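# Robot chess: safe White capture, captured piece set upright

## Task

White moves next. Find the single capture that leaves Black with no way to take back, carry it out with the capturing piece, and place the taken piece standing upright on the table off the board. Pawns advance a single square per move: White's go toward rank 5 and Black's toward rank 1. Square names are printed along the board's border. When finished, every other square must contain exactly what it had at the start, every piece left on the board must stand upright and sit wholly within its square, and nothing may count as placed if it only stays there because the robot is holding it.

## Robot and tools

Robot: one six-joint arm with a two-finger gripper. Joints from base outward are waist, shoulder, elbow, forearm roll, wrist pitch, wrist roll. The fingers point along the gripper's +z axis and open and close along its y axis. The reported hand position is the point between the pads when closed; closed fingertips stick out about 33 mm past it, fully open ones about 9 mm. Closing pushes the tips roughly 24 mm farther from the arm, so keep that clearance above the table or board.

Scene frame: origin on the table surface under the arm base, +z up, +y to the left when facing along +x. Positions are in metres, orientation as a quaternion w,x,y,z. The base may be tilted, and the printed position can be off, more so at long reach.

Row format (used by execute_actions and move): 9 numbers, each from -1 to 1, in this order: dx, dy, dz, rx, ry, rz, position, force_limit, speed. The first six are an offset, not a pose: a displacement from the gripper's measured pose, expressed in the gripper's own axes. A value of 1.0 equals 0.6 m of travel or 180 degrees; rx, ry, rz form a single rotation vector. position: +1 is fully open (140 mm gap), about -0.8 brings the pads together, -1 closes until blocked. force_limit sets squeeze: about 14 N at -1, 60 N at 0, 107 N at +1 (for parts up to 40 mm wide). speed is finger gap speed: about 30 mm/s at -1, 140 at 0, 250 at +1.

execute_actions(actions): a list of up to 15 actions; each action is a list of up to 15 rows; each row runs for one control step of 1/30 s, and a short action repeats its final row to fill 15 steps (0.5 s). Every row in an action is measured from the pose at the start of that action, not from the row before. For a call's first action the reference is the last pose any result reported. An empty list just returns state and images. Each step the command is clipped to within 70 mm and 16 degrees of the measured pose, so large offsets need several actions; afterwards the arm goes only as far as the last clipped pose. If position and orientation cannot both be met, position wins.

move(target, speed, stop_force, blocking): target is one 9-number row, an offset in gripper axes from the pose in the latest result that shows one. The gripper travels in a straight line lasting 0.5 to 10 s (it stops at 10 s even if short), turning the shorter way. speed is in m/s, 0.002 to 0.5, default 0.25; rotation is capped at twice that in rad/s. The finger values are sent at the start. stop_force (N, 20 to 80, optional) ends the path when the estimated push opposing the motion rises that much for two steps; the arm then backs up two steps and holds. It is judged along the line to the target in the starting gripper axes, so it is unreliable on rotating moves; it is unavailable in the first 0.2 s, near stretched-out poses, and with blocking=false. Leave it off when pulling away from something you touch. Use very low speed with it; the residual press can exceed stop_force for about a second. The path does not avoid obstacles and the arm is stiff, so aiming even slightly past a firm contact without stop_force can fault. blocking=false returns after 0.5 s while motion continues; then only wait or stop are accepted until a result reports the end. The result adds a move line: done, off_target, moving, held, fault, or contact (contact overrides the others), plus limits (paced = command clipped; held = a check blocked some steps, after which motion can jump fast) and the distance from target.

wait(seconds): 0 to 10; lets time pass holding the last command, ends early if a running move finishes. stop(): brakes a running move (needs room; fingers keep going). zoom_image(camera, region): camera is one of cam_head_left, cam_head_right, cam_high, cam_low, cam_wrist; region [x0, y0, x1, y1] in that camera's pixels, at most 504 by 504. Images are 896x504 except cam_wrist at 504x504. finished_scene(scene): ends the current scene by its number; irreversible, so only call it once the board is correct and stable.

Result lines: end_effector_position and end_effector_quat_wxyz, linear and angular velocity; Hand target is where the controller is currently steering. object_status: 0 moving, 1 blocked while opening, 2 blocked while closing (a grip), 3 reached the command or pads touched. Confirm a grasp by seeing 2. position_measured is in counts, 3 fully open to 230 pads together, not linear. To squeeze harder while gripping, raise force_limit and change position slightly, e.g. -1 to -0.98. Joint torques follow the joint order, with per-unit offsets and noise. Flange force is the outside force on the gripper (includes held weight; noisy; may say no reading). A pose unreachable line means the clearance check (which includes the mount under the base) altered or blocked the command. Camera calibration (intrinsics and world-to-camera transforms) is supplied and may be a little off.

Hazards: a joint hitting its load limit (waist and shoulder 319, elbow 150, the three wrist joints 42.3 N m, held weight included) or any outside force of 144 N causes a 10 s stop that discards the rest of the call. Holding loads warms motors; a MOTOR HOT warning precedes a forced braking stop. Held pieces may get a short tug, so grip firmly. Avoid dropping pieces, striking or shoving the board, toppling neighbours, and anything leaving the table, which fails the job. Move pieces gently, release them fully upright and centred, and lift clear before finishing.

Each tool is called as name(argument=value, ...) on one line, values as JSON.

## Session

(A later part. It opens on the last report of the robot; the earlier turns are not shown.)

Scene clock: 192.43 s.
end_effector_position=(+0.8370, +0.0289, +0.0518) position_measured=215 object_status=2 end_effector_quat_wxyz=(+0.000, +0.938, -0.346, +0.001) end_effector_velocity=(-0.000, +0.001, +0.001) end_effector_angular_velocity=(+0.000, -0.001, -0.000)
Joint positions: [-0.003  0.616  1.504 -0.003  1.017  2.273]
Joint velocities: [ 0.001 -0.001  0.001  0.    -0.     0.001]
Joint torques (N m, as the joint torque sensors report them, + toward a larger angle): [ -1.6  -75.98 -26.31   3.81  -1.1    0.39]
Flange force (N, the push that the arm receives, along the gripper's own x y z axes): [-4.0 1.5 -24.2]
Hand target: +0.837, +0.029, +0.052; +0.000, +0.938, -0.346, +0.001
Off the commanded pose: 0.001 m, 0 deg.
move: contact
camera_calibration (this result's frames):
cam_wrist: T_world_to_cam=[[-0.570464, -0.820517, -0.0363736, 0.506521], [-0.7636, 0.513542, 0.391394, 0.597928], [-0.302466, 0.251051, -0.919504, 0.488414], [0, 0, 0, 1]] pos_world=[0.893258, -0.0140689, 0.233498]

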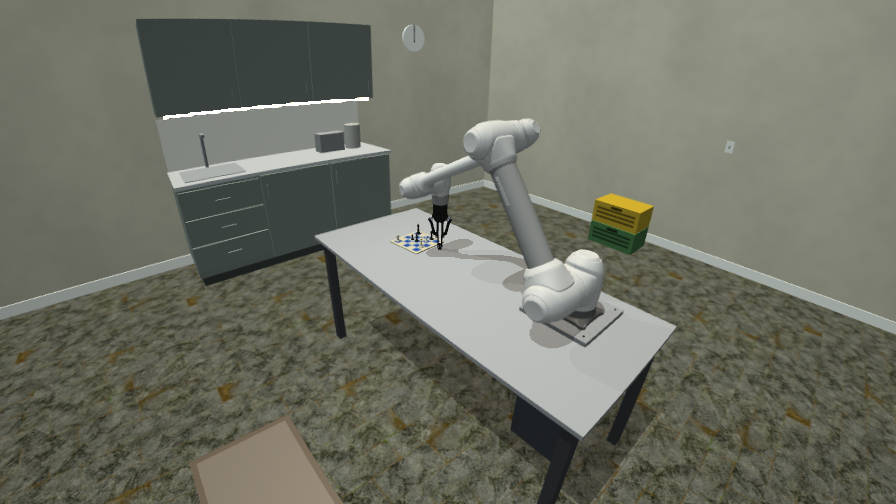

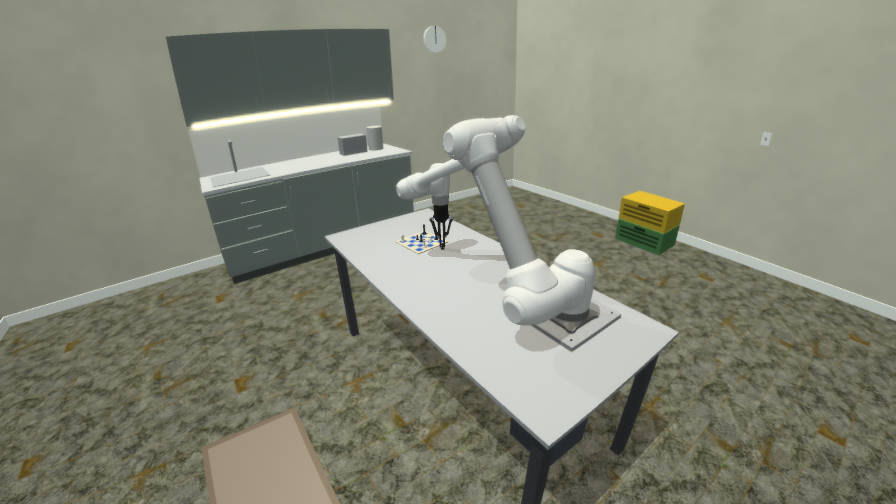

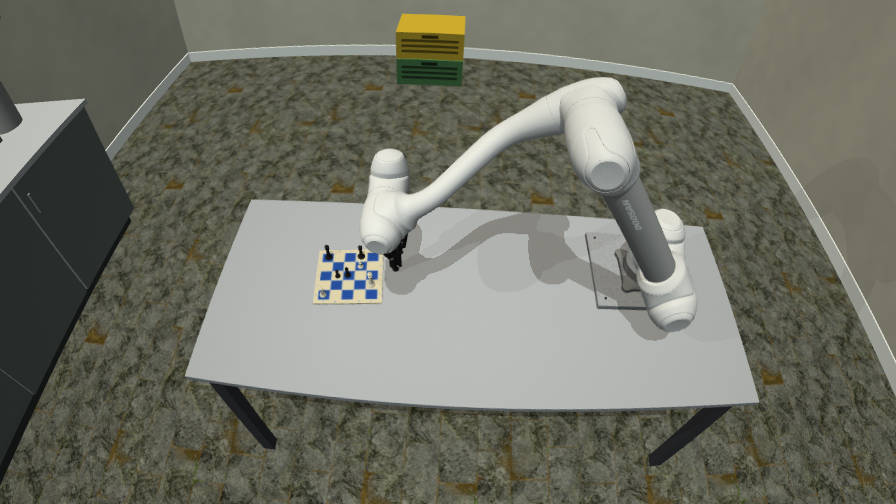

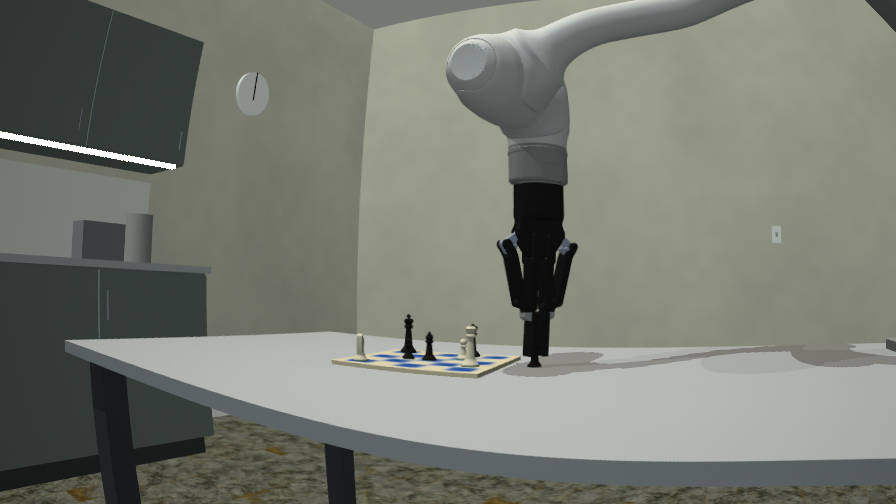

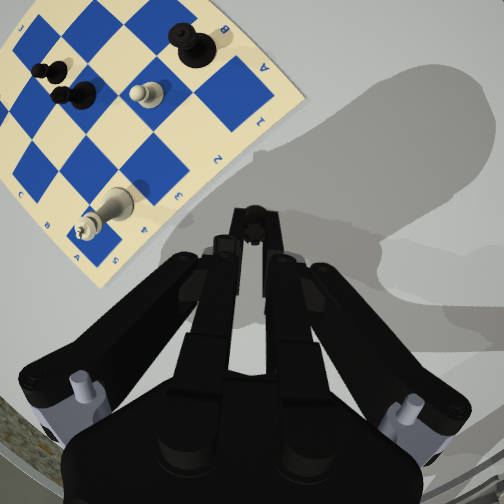

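execute_actions(actions=[[[0, 0, -0.001, 0, 0, 0, -0.45, 0, -0.3]]])

move(target=[0, 0, -0.1, 0, 0, 0, -0.45, 0, -0.3], speed=0.2)

move(target=[0.0157, -0.1698, -0.01, 0, 0, 0, -0.45, 0, -0.3], speed=0.25)

zoom_image(camera="cam_wrist", region=[190, 135, 330, 305])

zoom_image(camera="cam_low", region=[420, 260, 560, 385])

Scene clock: 212.57 s.
end_effector_position=(+0.8370, +0.0289, +0.0524) position_measured=186 object_status=3 end_effector_quat_wxyz=(+0.000, +0.938, -0.346, +0.001) end_effector_velocity=(+0.000, -0.001, -0.000) end_effector_angular_velocity=(-0.000, +0.000, -0.001)
Joint positions: [-0.003  0.616  1.503 -0.003  1.018  2.273]
Joint velocities: [-0.001  0.001 -0.     0.    -0.    -0.   ]
Joint torques (N m, as the joint torque sensors report them, + toward a larger angle): [ -3.41 -97.35 -37.45   3.64   0.07   0.23]
Flange force (N, the push that the arm receives, along the gripper's own x y z axes): [-3.7 -1.5 3.5]
Hand target: +0.837, +0.029, +0.052; +0.000, +0.938, -0.346, +0.001
Off the commanded pose: 0.000 m, 0 deg.
camera_calibration (this result's frames):
cam_wrist: T_world_to_cam=[[-0.570468, -0.820516, -0.0363366, 0.50653], [-0.763574, 0.513544, 0.391442, 0.597671], [-0.302524, 0.251051, -0.919485, 0.488965], [0, 0, 0, 1]] pos_world=[0.893249, -0.0140696, 0.234048]

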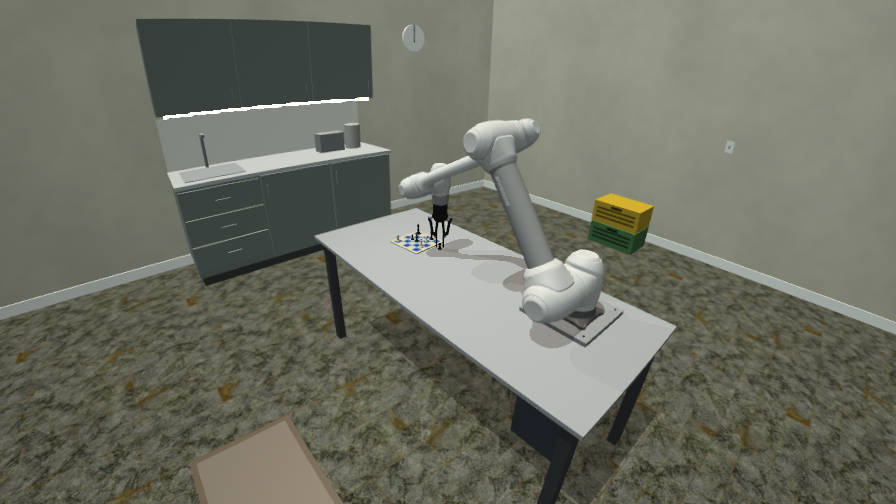

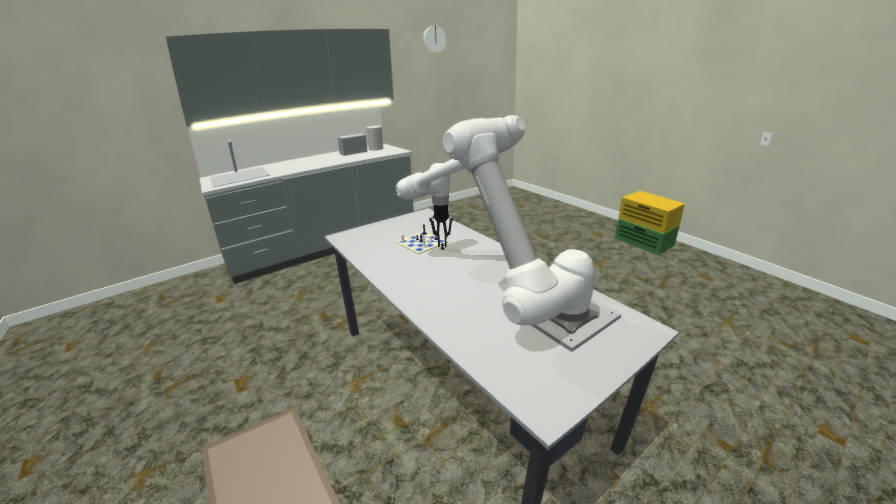

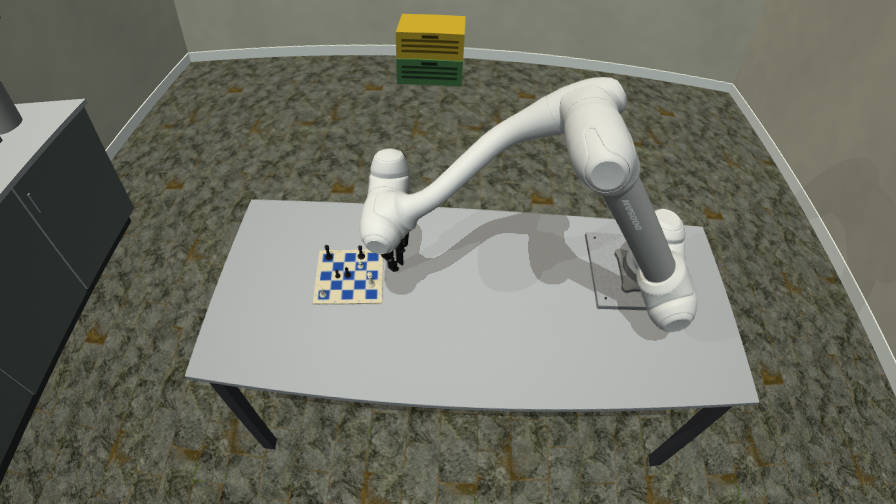

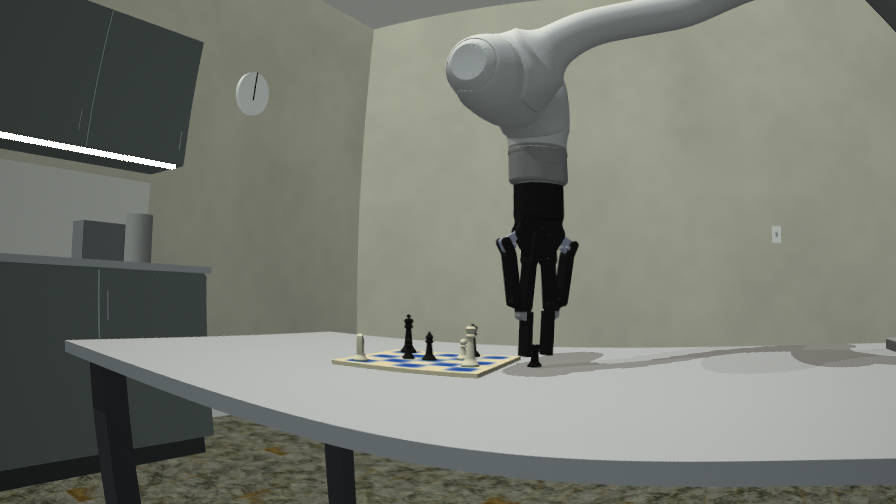

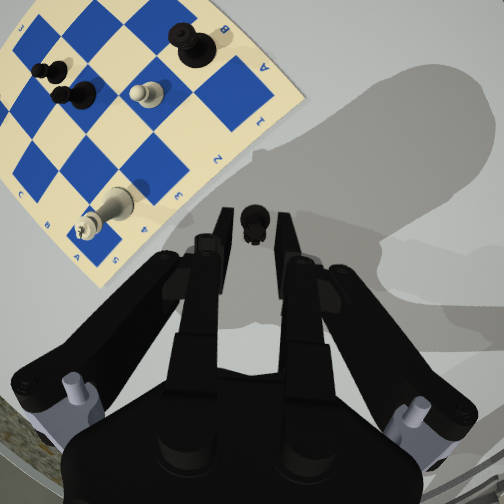

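Scene clock: 213.37 s.
end_effector_position=(+0.8369, +0.0290, +0.1123) position_measured=186 object_status=3 end_effector_quat_wxyz=(+0.000, +0.938, -0.346, +0.001) end_effector_velocity=(+0.001, -0.000, +0.001) end_effector_angular_velocity=(+0.000, -0.002, -0.001)
Joint positions: [-0.003  0.569  1.462 -0.003  1.107  2.272]
Joint velocities: [-0.001 -0.    -0.002  0.     0.001  0.001]
Joint torques (N m, as the joint torque sensors report them, + toward a larger angle): [ -2.27 -94.21 -39.     3.87   0.07   0.3 ]
Flange force (N, the push that the arm receives, along the gripper's own x y z axes): [-3.6 -0.2 2.3]
Hand target: +0.837, +0.029, +0.112; +0.000, +0.938, -0.346, +0.001
Off the commanded pose: 0.000 m, 0 deg.
move: done
camera_calibration (this result's frames):
cam_wrist: T_world_to_cam=[[-0.570375, -0.820586, -0.0362094, 0.5086], [-0.763607, 0.513497, 0.391439, 0.574099], [-0.302616, 0.250917, -0.919491, 0.544083], [0, 0, 0, 1]] pos_world=[0.893127, -0.0139677, 0.293971]

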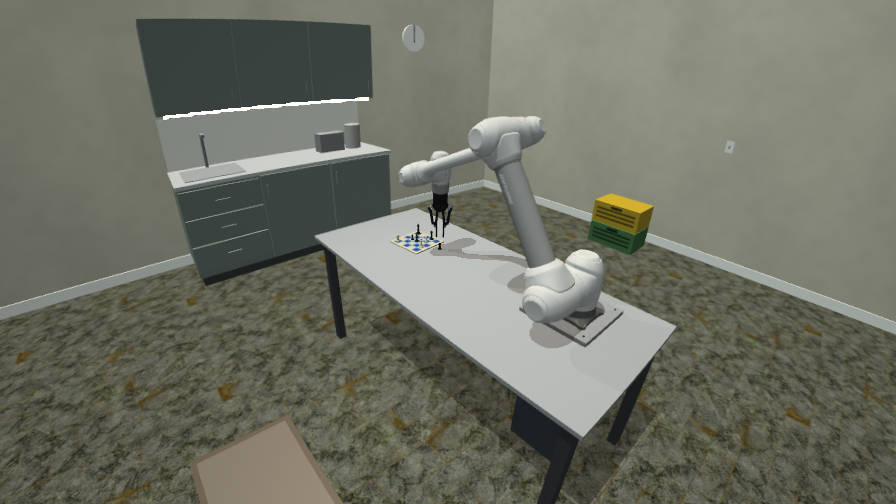

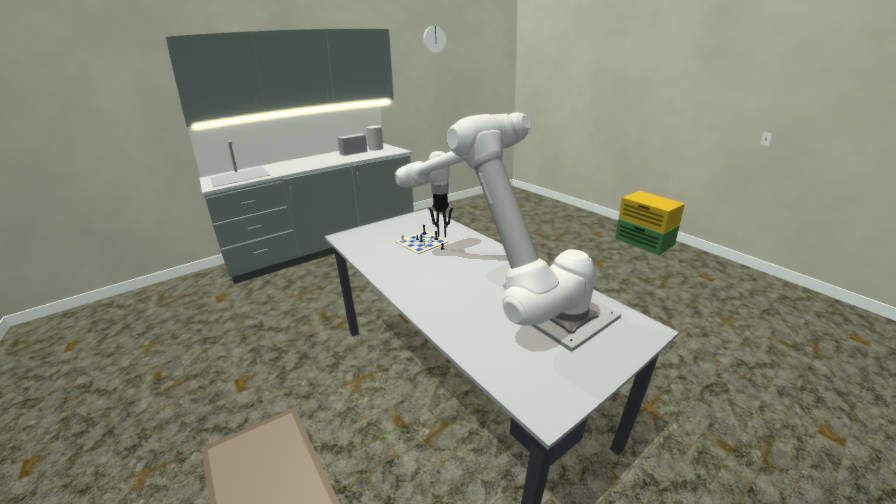

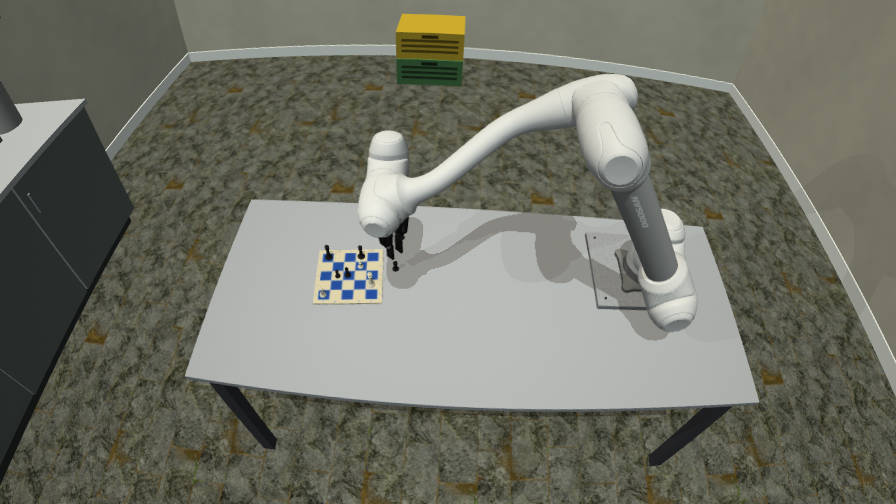

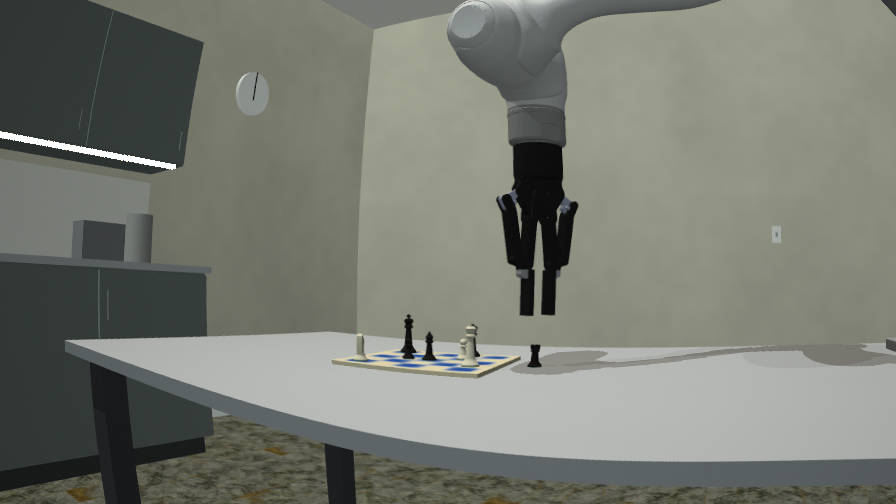

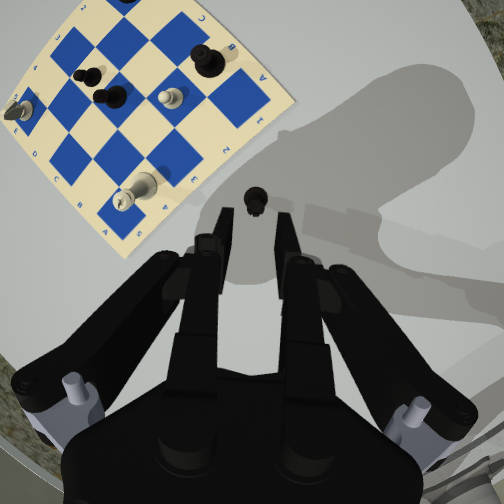

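Scene clock: 214.23 s.
end_effector_position=(+0.9099, +0.1005, +0.1183) position_measured=186 object_status=3 end_effector_quat_wxyz=(+0.000, +0.938, -0.346, +0.001) end_effector_velocity=(+0.000, +0.001, +0.000) end_effector_angular_velocity=(-0.002, -0.000, +0.002)
Joint positions: [ 0.076  0.683  1.254 -0.003  1.2    2.351]
Joint velocities: [ 0.002  0.001 -0.001 -0.002  0.001  0.   ]
Joint torques (N m, as the joint torque sensors report them, + toward a larger angle): [  -2.71 -106.84  -39.87    4.04    0.39    0.56]
Flange force (N, the push that the arm receives, along the gripper's own x y z axes): [-1.9 -1.9 2.6]
Hand target: +0.910, +0.101, +0.118; +0.000, +0.938, -0.346, +0.001
Off the commanded pose: 0.000 m, 0 deg.
move: done
camera_calibration (this result's frames):
cam_wrist: T_world_to_cam=[[-0.570384, -0.820572, -0.0363902, 0.609227], [-0.763595, 0.513413, 0.391574, 0.590785], [-0.302631, 0.251135, -0.919427, 0.553767], [0, 0, 0, 1]] pos_world=[0.9662, 0.0575275, 0.299982]

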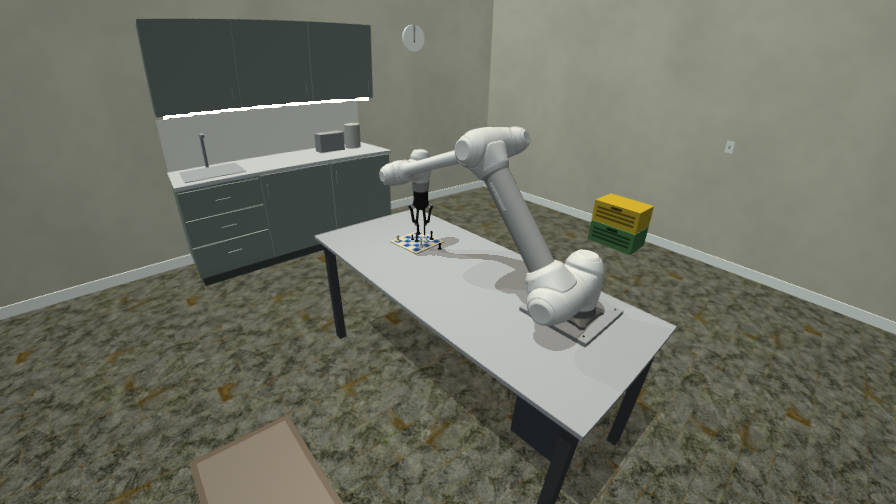

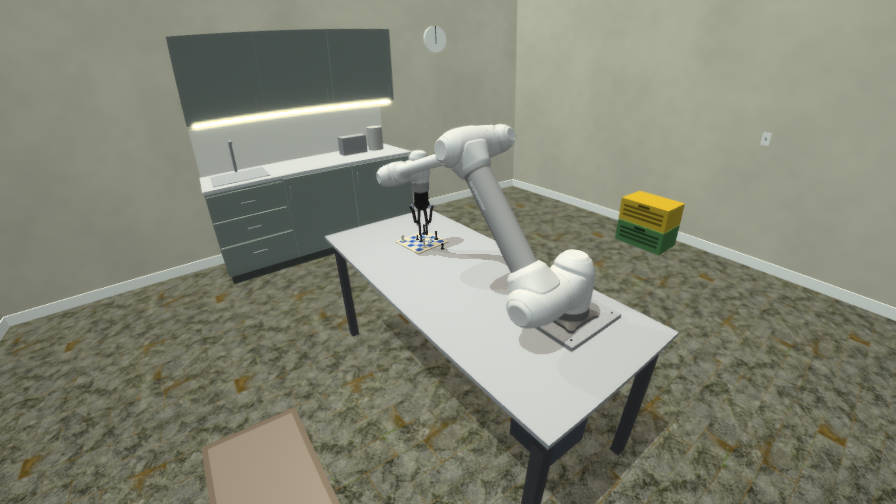

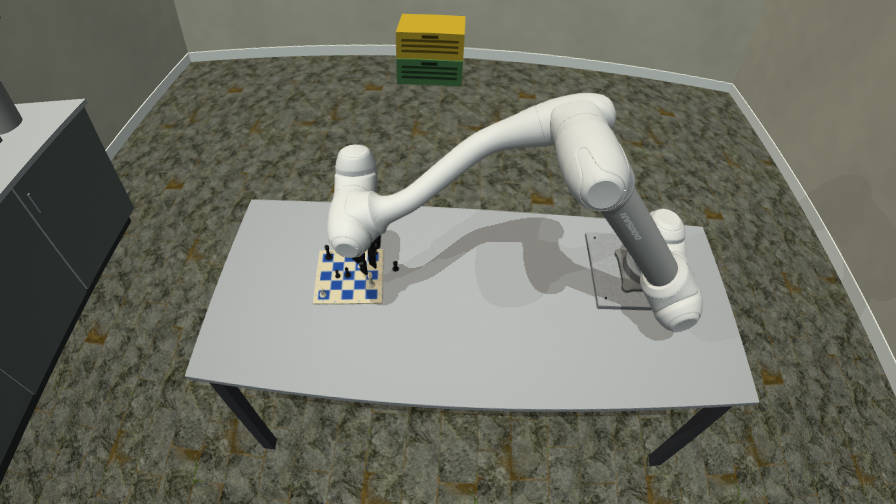

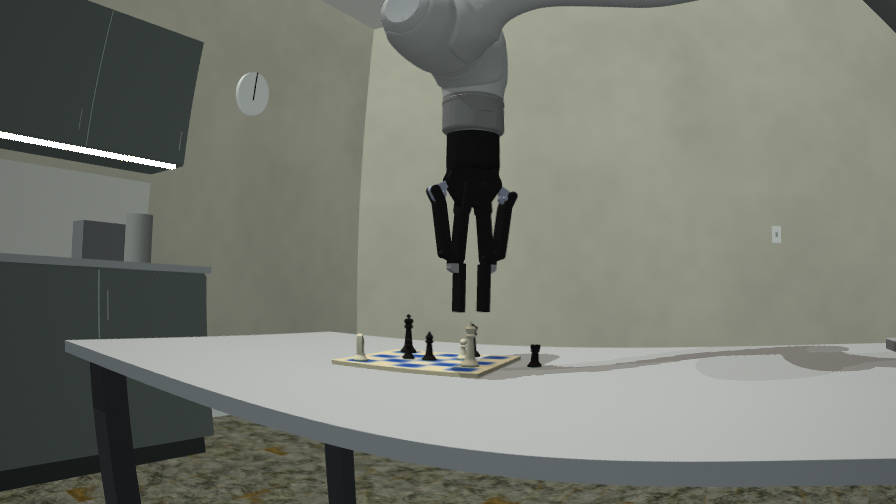

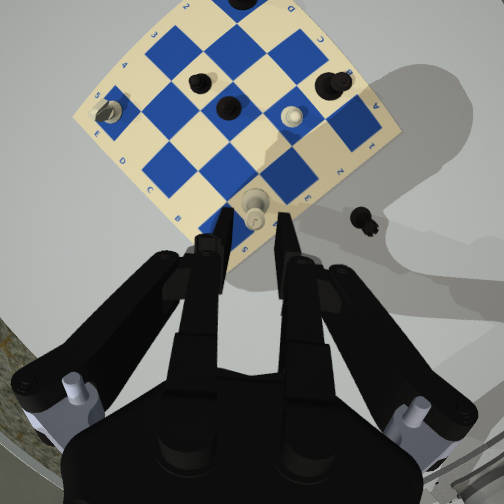

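Region (190, 135, 330, 305) of cam_wrist's 504x504 image, scaled by 2.965, with more detail than that image has; it fills the left 415 columns of this view, and the rest is white.

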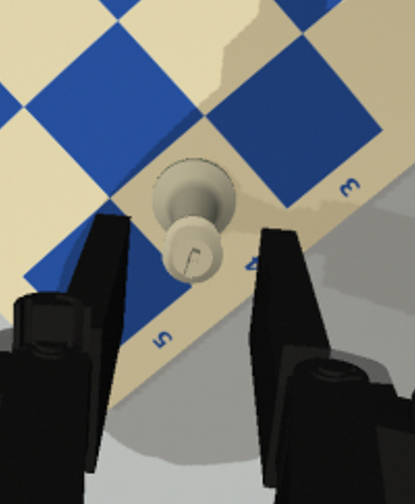

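Region (420, 260, 560, 385) of cam_low's 896x504 image, scaled by 3.600, with more detail than that image has; it fills the top 450 rows of this view, and the rest is white.

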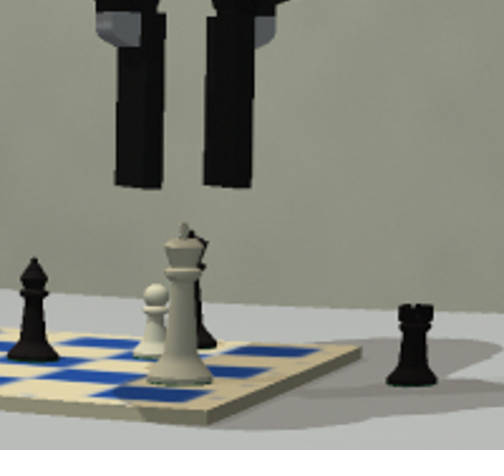

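move(target=[0, 0, 0.0683, 0, 0, 0, -0.45, 0.2, -0.3], speed=0.12)

zoom_image(camera="cam_wrist", region=[190, 135, 330, 305])

Scene clock: 223.80 s.
end_effector_position=(+0.9100, +0.1004, +0.0774) position_measured=186 object_status=3 end_effector_quat_wxyz=(+0.000, +0.938, -0.346, +0.001) end_effector_velocity=(+0.002, -0.002, +0.002) end_effector_angular_velocity=(+0.000, -0.004, -0.001)
Joint positions: [ 0.076  0.71   1.286 -0.003  1.141  2.351]
Joint velocities: [-0.002 -0.001 -0.001 -0.    -0.001 -0.   ]
Joint torques (N m, as the joint torque sensors report them, + toward a larger angle): [  -2.9  -107.24  -38.87    3.74   -0.01    0.32]
Flange force (N, the push that the arm receives, along the gripper's own x y z axes): [-1.6 -1.4 1.3]
Hand target: +0.910, +0.100, +0.077; +0.000, +0.938, -0.346, +0.001
Off the commanded pose: 0.000 m, 0 deg.
move: done
camera_calibration (this result's frames):
cam_wrist: T_world_to_cam=[[-0.570395, -0.820564, -0.0363887, 0.607738], [-0.763607, 0.51344, 0.391515, 0.606925], [-0.302579, 0.251104, -0.919452, 0.516173], [0, 0, 0, 1]] pos_world=[0.966286, 0.0574555, 0.259092]

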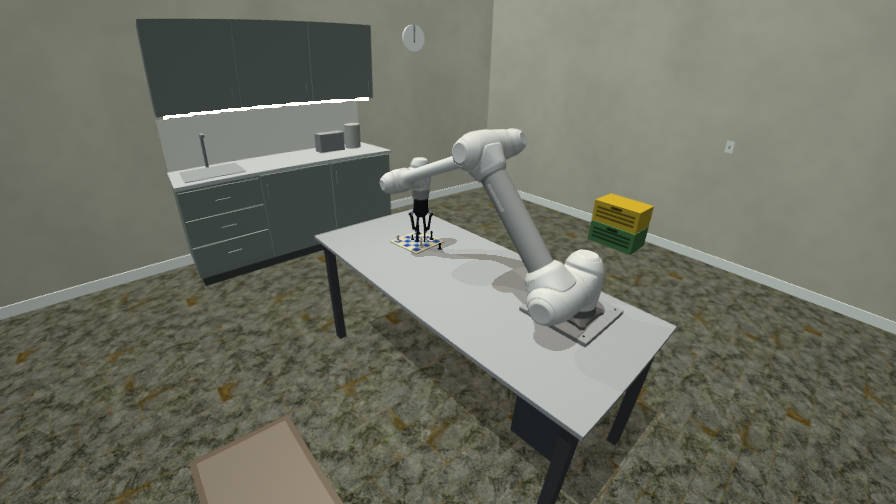

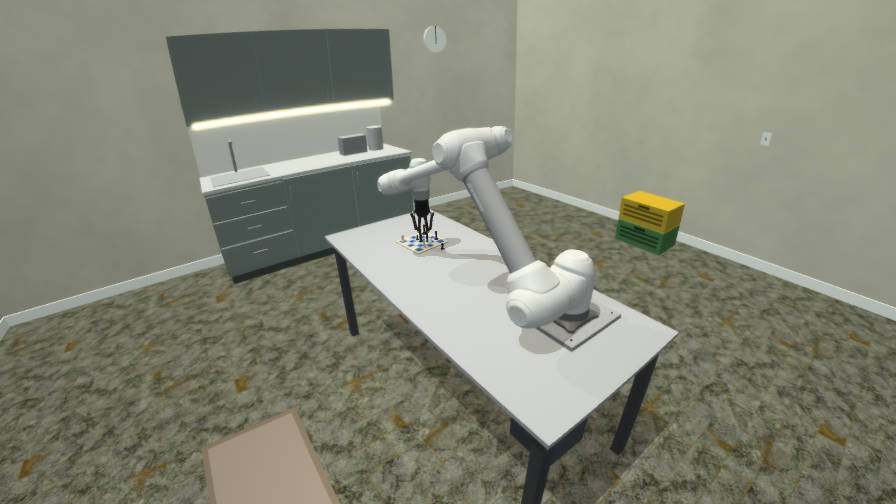

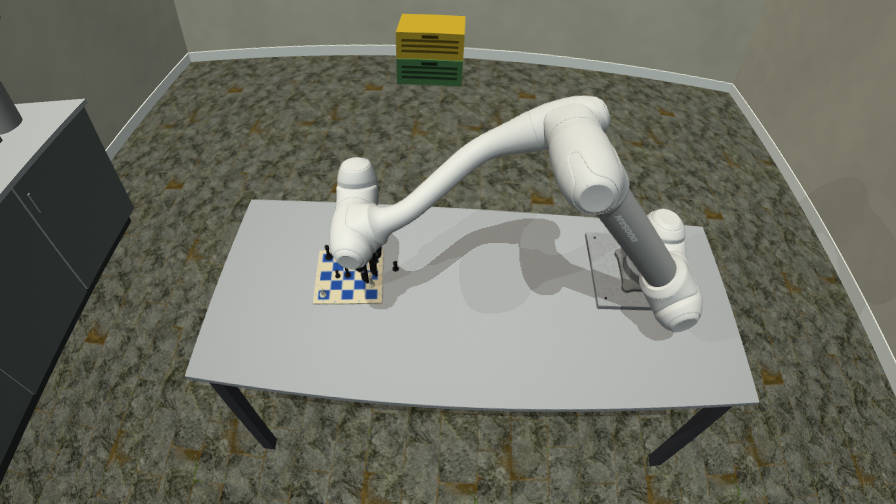

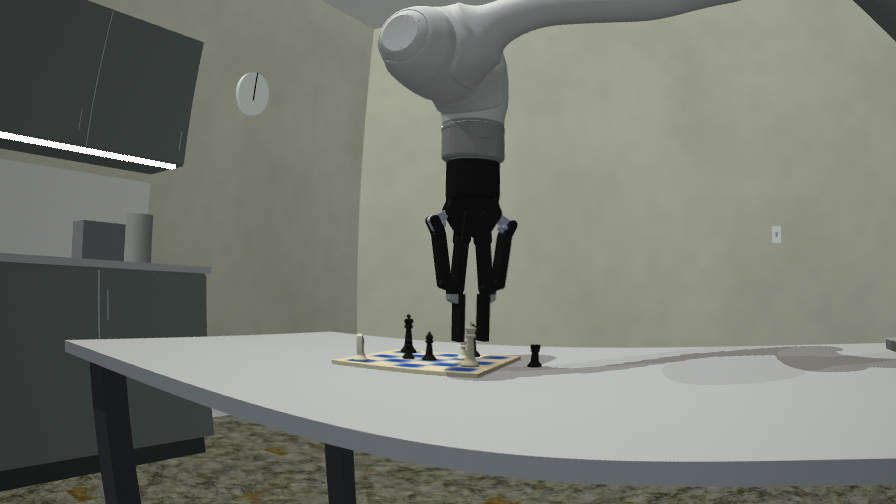

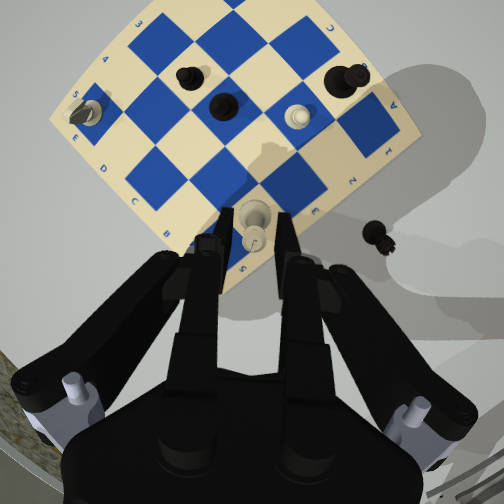

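Region (190, 135, 330, 305) of cam_wrist's 504x504 image, scaled by 2.965, with more detail than that image has; it fills the left 415 columns of this view, and the rest is white.

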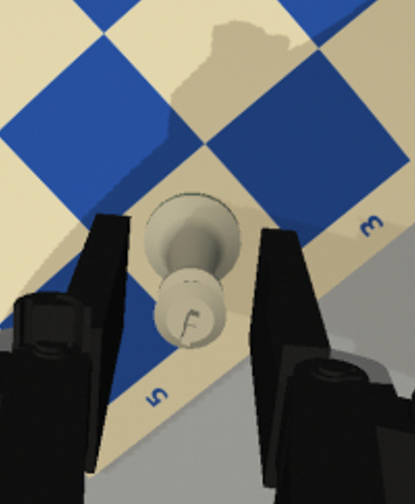

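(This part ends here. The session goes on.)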